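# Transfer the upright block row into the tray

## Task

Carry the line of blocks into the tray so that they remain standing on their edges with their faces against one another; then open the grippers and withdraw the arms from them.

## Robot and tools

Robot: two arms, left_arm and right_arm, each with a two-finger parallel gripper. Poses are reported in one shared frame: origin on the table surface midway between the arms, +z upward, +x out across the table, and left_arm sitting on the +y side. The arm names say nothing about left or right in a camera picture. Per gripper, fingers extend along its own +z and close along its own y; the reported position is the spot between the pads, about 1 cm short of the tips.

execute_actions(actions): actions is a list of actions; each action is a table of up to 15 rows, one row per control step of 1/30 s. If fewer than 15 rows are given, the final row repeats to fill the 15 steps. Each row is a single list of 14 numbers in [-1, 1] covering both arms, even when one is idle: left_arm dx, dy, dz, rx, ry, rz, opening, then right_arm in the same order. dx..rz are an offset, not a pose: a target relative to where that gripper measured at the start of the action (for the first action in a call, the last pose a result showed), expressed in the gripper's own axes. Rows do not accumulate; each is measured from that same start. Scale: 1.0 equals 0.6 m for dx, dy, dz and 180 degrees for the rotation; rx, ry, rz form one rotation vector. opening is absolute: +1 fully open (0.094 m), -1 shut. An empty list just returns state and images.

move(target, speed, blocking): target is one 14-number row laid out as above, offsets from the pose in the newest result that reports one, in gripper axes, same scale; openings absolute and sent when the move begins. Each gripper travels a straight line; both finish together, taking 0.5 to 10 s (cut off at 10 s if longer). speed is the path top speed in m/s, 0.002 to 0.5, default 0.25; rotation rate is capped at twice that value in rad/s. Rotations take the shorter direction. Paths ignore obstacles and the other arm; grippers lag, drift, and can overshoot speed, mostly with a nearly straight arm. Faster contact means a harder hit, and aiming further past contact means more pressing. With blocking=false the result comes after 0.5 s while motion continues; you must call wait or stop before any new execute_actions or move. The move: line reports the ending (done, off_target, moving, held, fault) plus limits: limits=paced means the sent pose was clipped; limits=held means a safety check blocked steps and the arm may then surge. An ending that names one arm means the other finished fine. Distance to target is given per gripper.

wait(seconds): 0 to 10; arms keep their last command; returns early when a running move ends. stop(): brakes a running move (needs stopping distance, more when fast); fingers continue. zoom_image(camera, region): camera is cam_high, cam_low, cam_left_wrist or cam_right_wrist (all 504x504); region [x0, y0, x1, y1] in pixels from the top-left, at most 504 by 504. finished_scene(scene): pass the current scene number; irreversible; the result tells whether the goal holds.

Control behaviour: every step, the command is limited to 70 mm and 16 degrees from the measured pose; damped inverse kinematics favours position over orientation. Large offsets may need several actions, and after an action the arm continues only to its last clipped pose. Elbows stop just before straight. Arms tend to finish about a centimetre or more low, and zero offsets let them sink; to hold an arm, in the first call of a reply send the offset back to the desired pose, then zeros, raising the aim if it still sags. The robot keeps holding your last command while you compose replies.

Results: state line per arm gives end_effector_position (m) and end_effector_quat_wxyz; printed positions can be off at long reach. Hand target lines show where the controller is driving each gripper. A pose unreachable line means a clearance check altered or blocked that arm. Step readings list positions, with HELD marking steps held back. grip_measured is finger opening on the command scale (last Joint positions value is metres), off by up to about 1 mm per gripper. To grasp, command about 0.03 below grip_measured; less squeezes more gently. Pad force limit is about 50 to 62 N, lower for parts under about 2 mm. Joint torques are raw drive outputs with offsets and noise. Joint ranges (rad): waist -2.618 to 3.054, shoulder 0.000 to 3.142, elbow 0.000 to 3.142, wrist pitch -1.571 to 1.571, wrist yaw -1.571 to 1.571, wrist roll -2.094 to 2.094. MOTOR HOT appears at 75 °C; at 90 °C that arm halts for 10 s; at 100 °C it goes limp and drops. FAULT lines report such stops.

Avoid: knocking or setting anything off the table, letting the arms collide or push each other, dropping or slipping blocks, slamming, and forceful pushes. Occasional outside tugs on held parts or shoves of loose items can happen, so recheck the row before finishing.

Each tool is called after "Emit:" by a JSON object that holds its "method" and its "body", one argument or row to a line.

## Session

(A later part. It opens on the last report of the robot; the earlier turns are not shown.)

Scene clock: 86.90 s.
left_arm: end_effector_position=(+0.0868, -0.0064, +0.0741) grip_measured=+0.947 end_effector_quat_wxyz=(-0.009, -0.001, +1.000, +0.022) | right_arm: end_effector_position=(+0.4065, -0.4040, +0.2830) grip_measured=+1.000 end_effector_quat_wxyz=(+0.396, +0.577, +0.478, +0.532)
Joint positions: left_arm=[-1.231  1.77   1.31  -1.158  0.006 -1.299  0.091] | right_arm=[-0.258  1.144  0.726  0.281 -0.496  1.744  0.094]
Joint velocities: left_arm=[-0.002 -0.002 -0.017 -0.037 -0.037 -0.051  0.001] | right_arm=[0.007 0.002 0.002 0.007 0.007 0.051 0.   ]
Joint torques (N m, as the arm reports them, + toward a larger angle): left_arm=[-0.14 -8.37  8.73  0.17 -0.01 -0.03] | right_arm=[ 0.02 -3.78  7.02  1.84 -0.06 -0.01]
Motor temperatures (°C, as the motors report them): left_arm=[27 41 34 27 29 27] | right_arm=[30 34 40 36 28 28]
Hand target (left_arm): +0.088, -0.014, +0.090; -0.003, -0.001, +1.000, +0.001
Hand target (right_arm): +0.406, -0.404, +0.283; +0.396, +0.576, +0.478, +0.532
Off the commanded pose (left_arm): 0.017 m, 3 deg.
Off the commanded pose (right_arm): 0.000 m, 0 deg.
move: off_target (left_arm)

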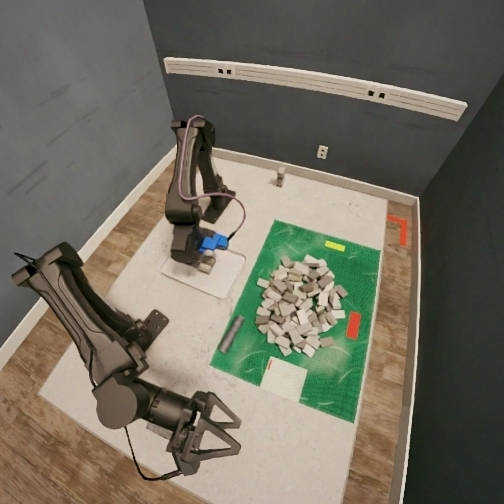

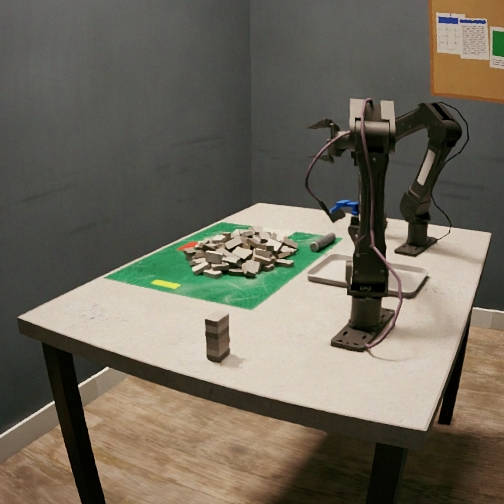

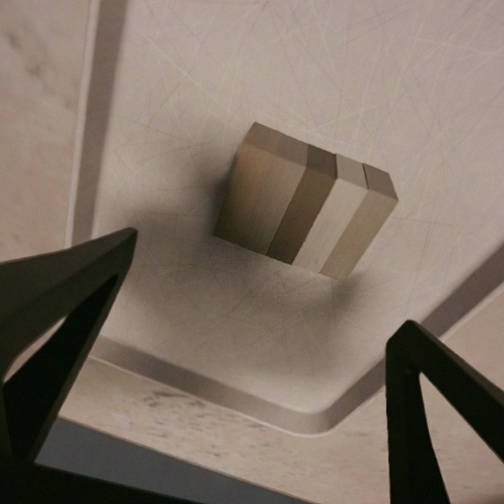

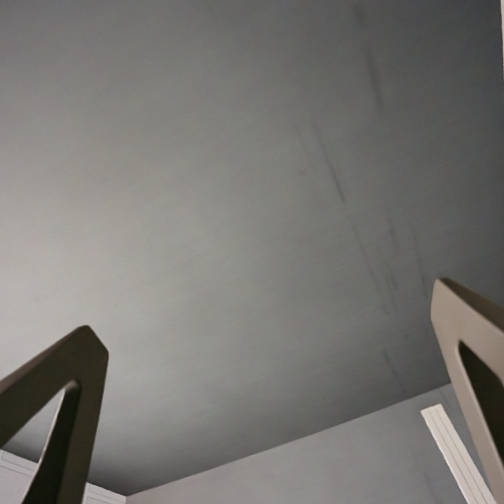

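Emit:
{"method": "move", "body": {
  "target": [-0.18,0.35,-0.15,0,0,0,1, 0,0,0,0,0,0,1],
  "speed": 0.25
}}

Emit:
{"method": "zoom_image", "body": {
  "camera": "cam_high",
  "region": [155, 225, 255, 305]
}}

Scene clock: 90.93 s.
left_arm: end_effector_position=(+0.1967, +0.1975, +0.1634) grip_measured=+1.000 end_effector_quat_wxyz=(-0.020, -0.000, +0.999, +0.036) | right_arm: end_effector_position=(+0.4065, -0.4040, +0.2830) grip_measured=+1.000 end_effector_quat_wxyz=(+0.395, +0.577, +0.477, +0.532)
Joint positions: left_arm=[-0.419  1.418  1.303 -1.525 -0.046 -0.487  0.094] | right_arm=[-0.258  1.144  0.726  0.281 -0.496  1.745  0.094]
Joint velocities: left_arm=[-0.002 -0.007 -0.002  0.037  0.007 -0.066  0.   ] | right_arm=[ 0.002  0.032 -0.007  0.007 -0.037 -0.022  0.   ]
Joint torques (N m, as the arm reports them, + toward a larger angle): left_arm=[ 0.72 -5.05  8.96  0.19 -0.09  0.07] | right_arm=[ 0.06 -3.9   7.08  1.82 -0.04  0.02]
Motor temperatures (°C, as the motors report them): left_arm=[27 41 35 27 29 27] | right_arm=[30 34 40 36 28 28]
Hand target (left_arm): +0.202, +0.198, +0.176; +0.001, -0.001, +1.000, +0.028
Hand target (right_arm): +0.406, -0.404, +0.283; +0.396, +0.576, +0.478, +0.532
Off the commanded pose (left_arm): 0.008 m, 2 deg.
Off the commanded pose (right_arm): 0.000 m, 0 deg.
move: done

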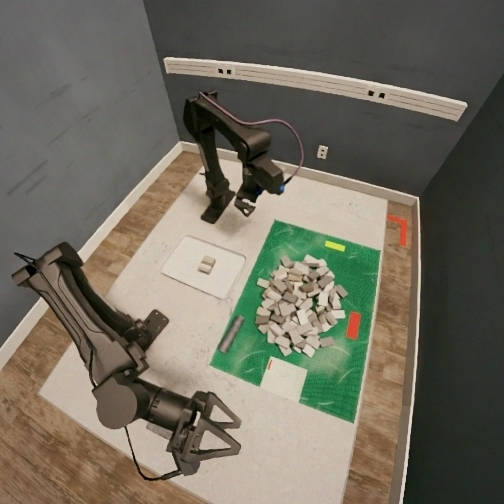

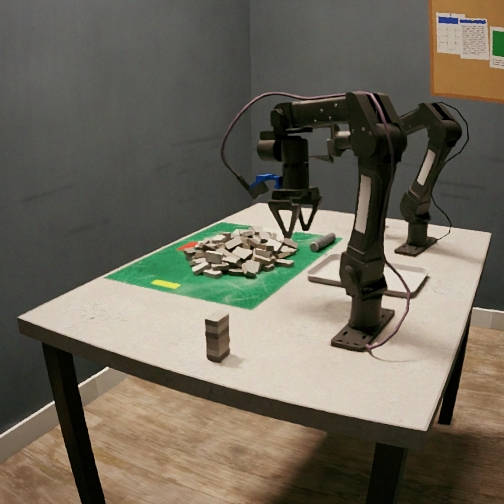

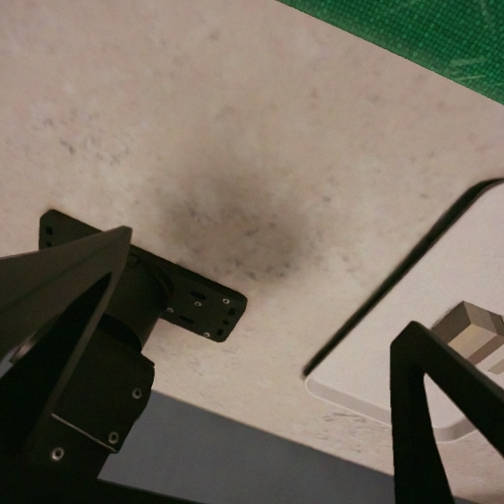

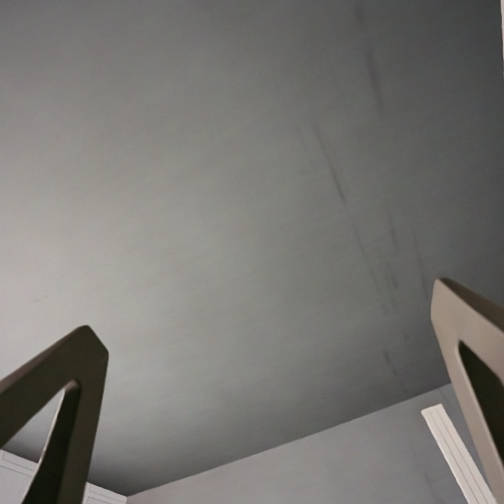

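Region (155, 225, 255, 305) of cam_high's 504x504 image, scaled by 5.040, with more detail than that image has; it fills the top 403 rows of this view, and the rest is white.

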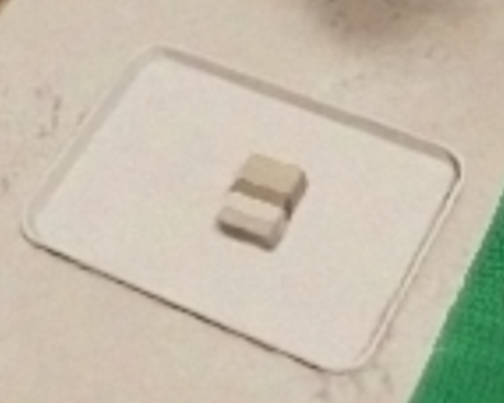

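Emit:
{"method": "finished_scene", "body": {
  "scene": 2
}}

The scene is finished: the task was done.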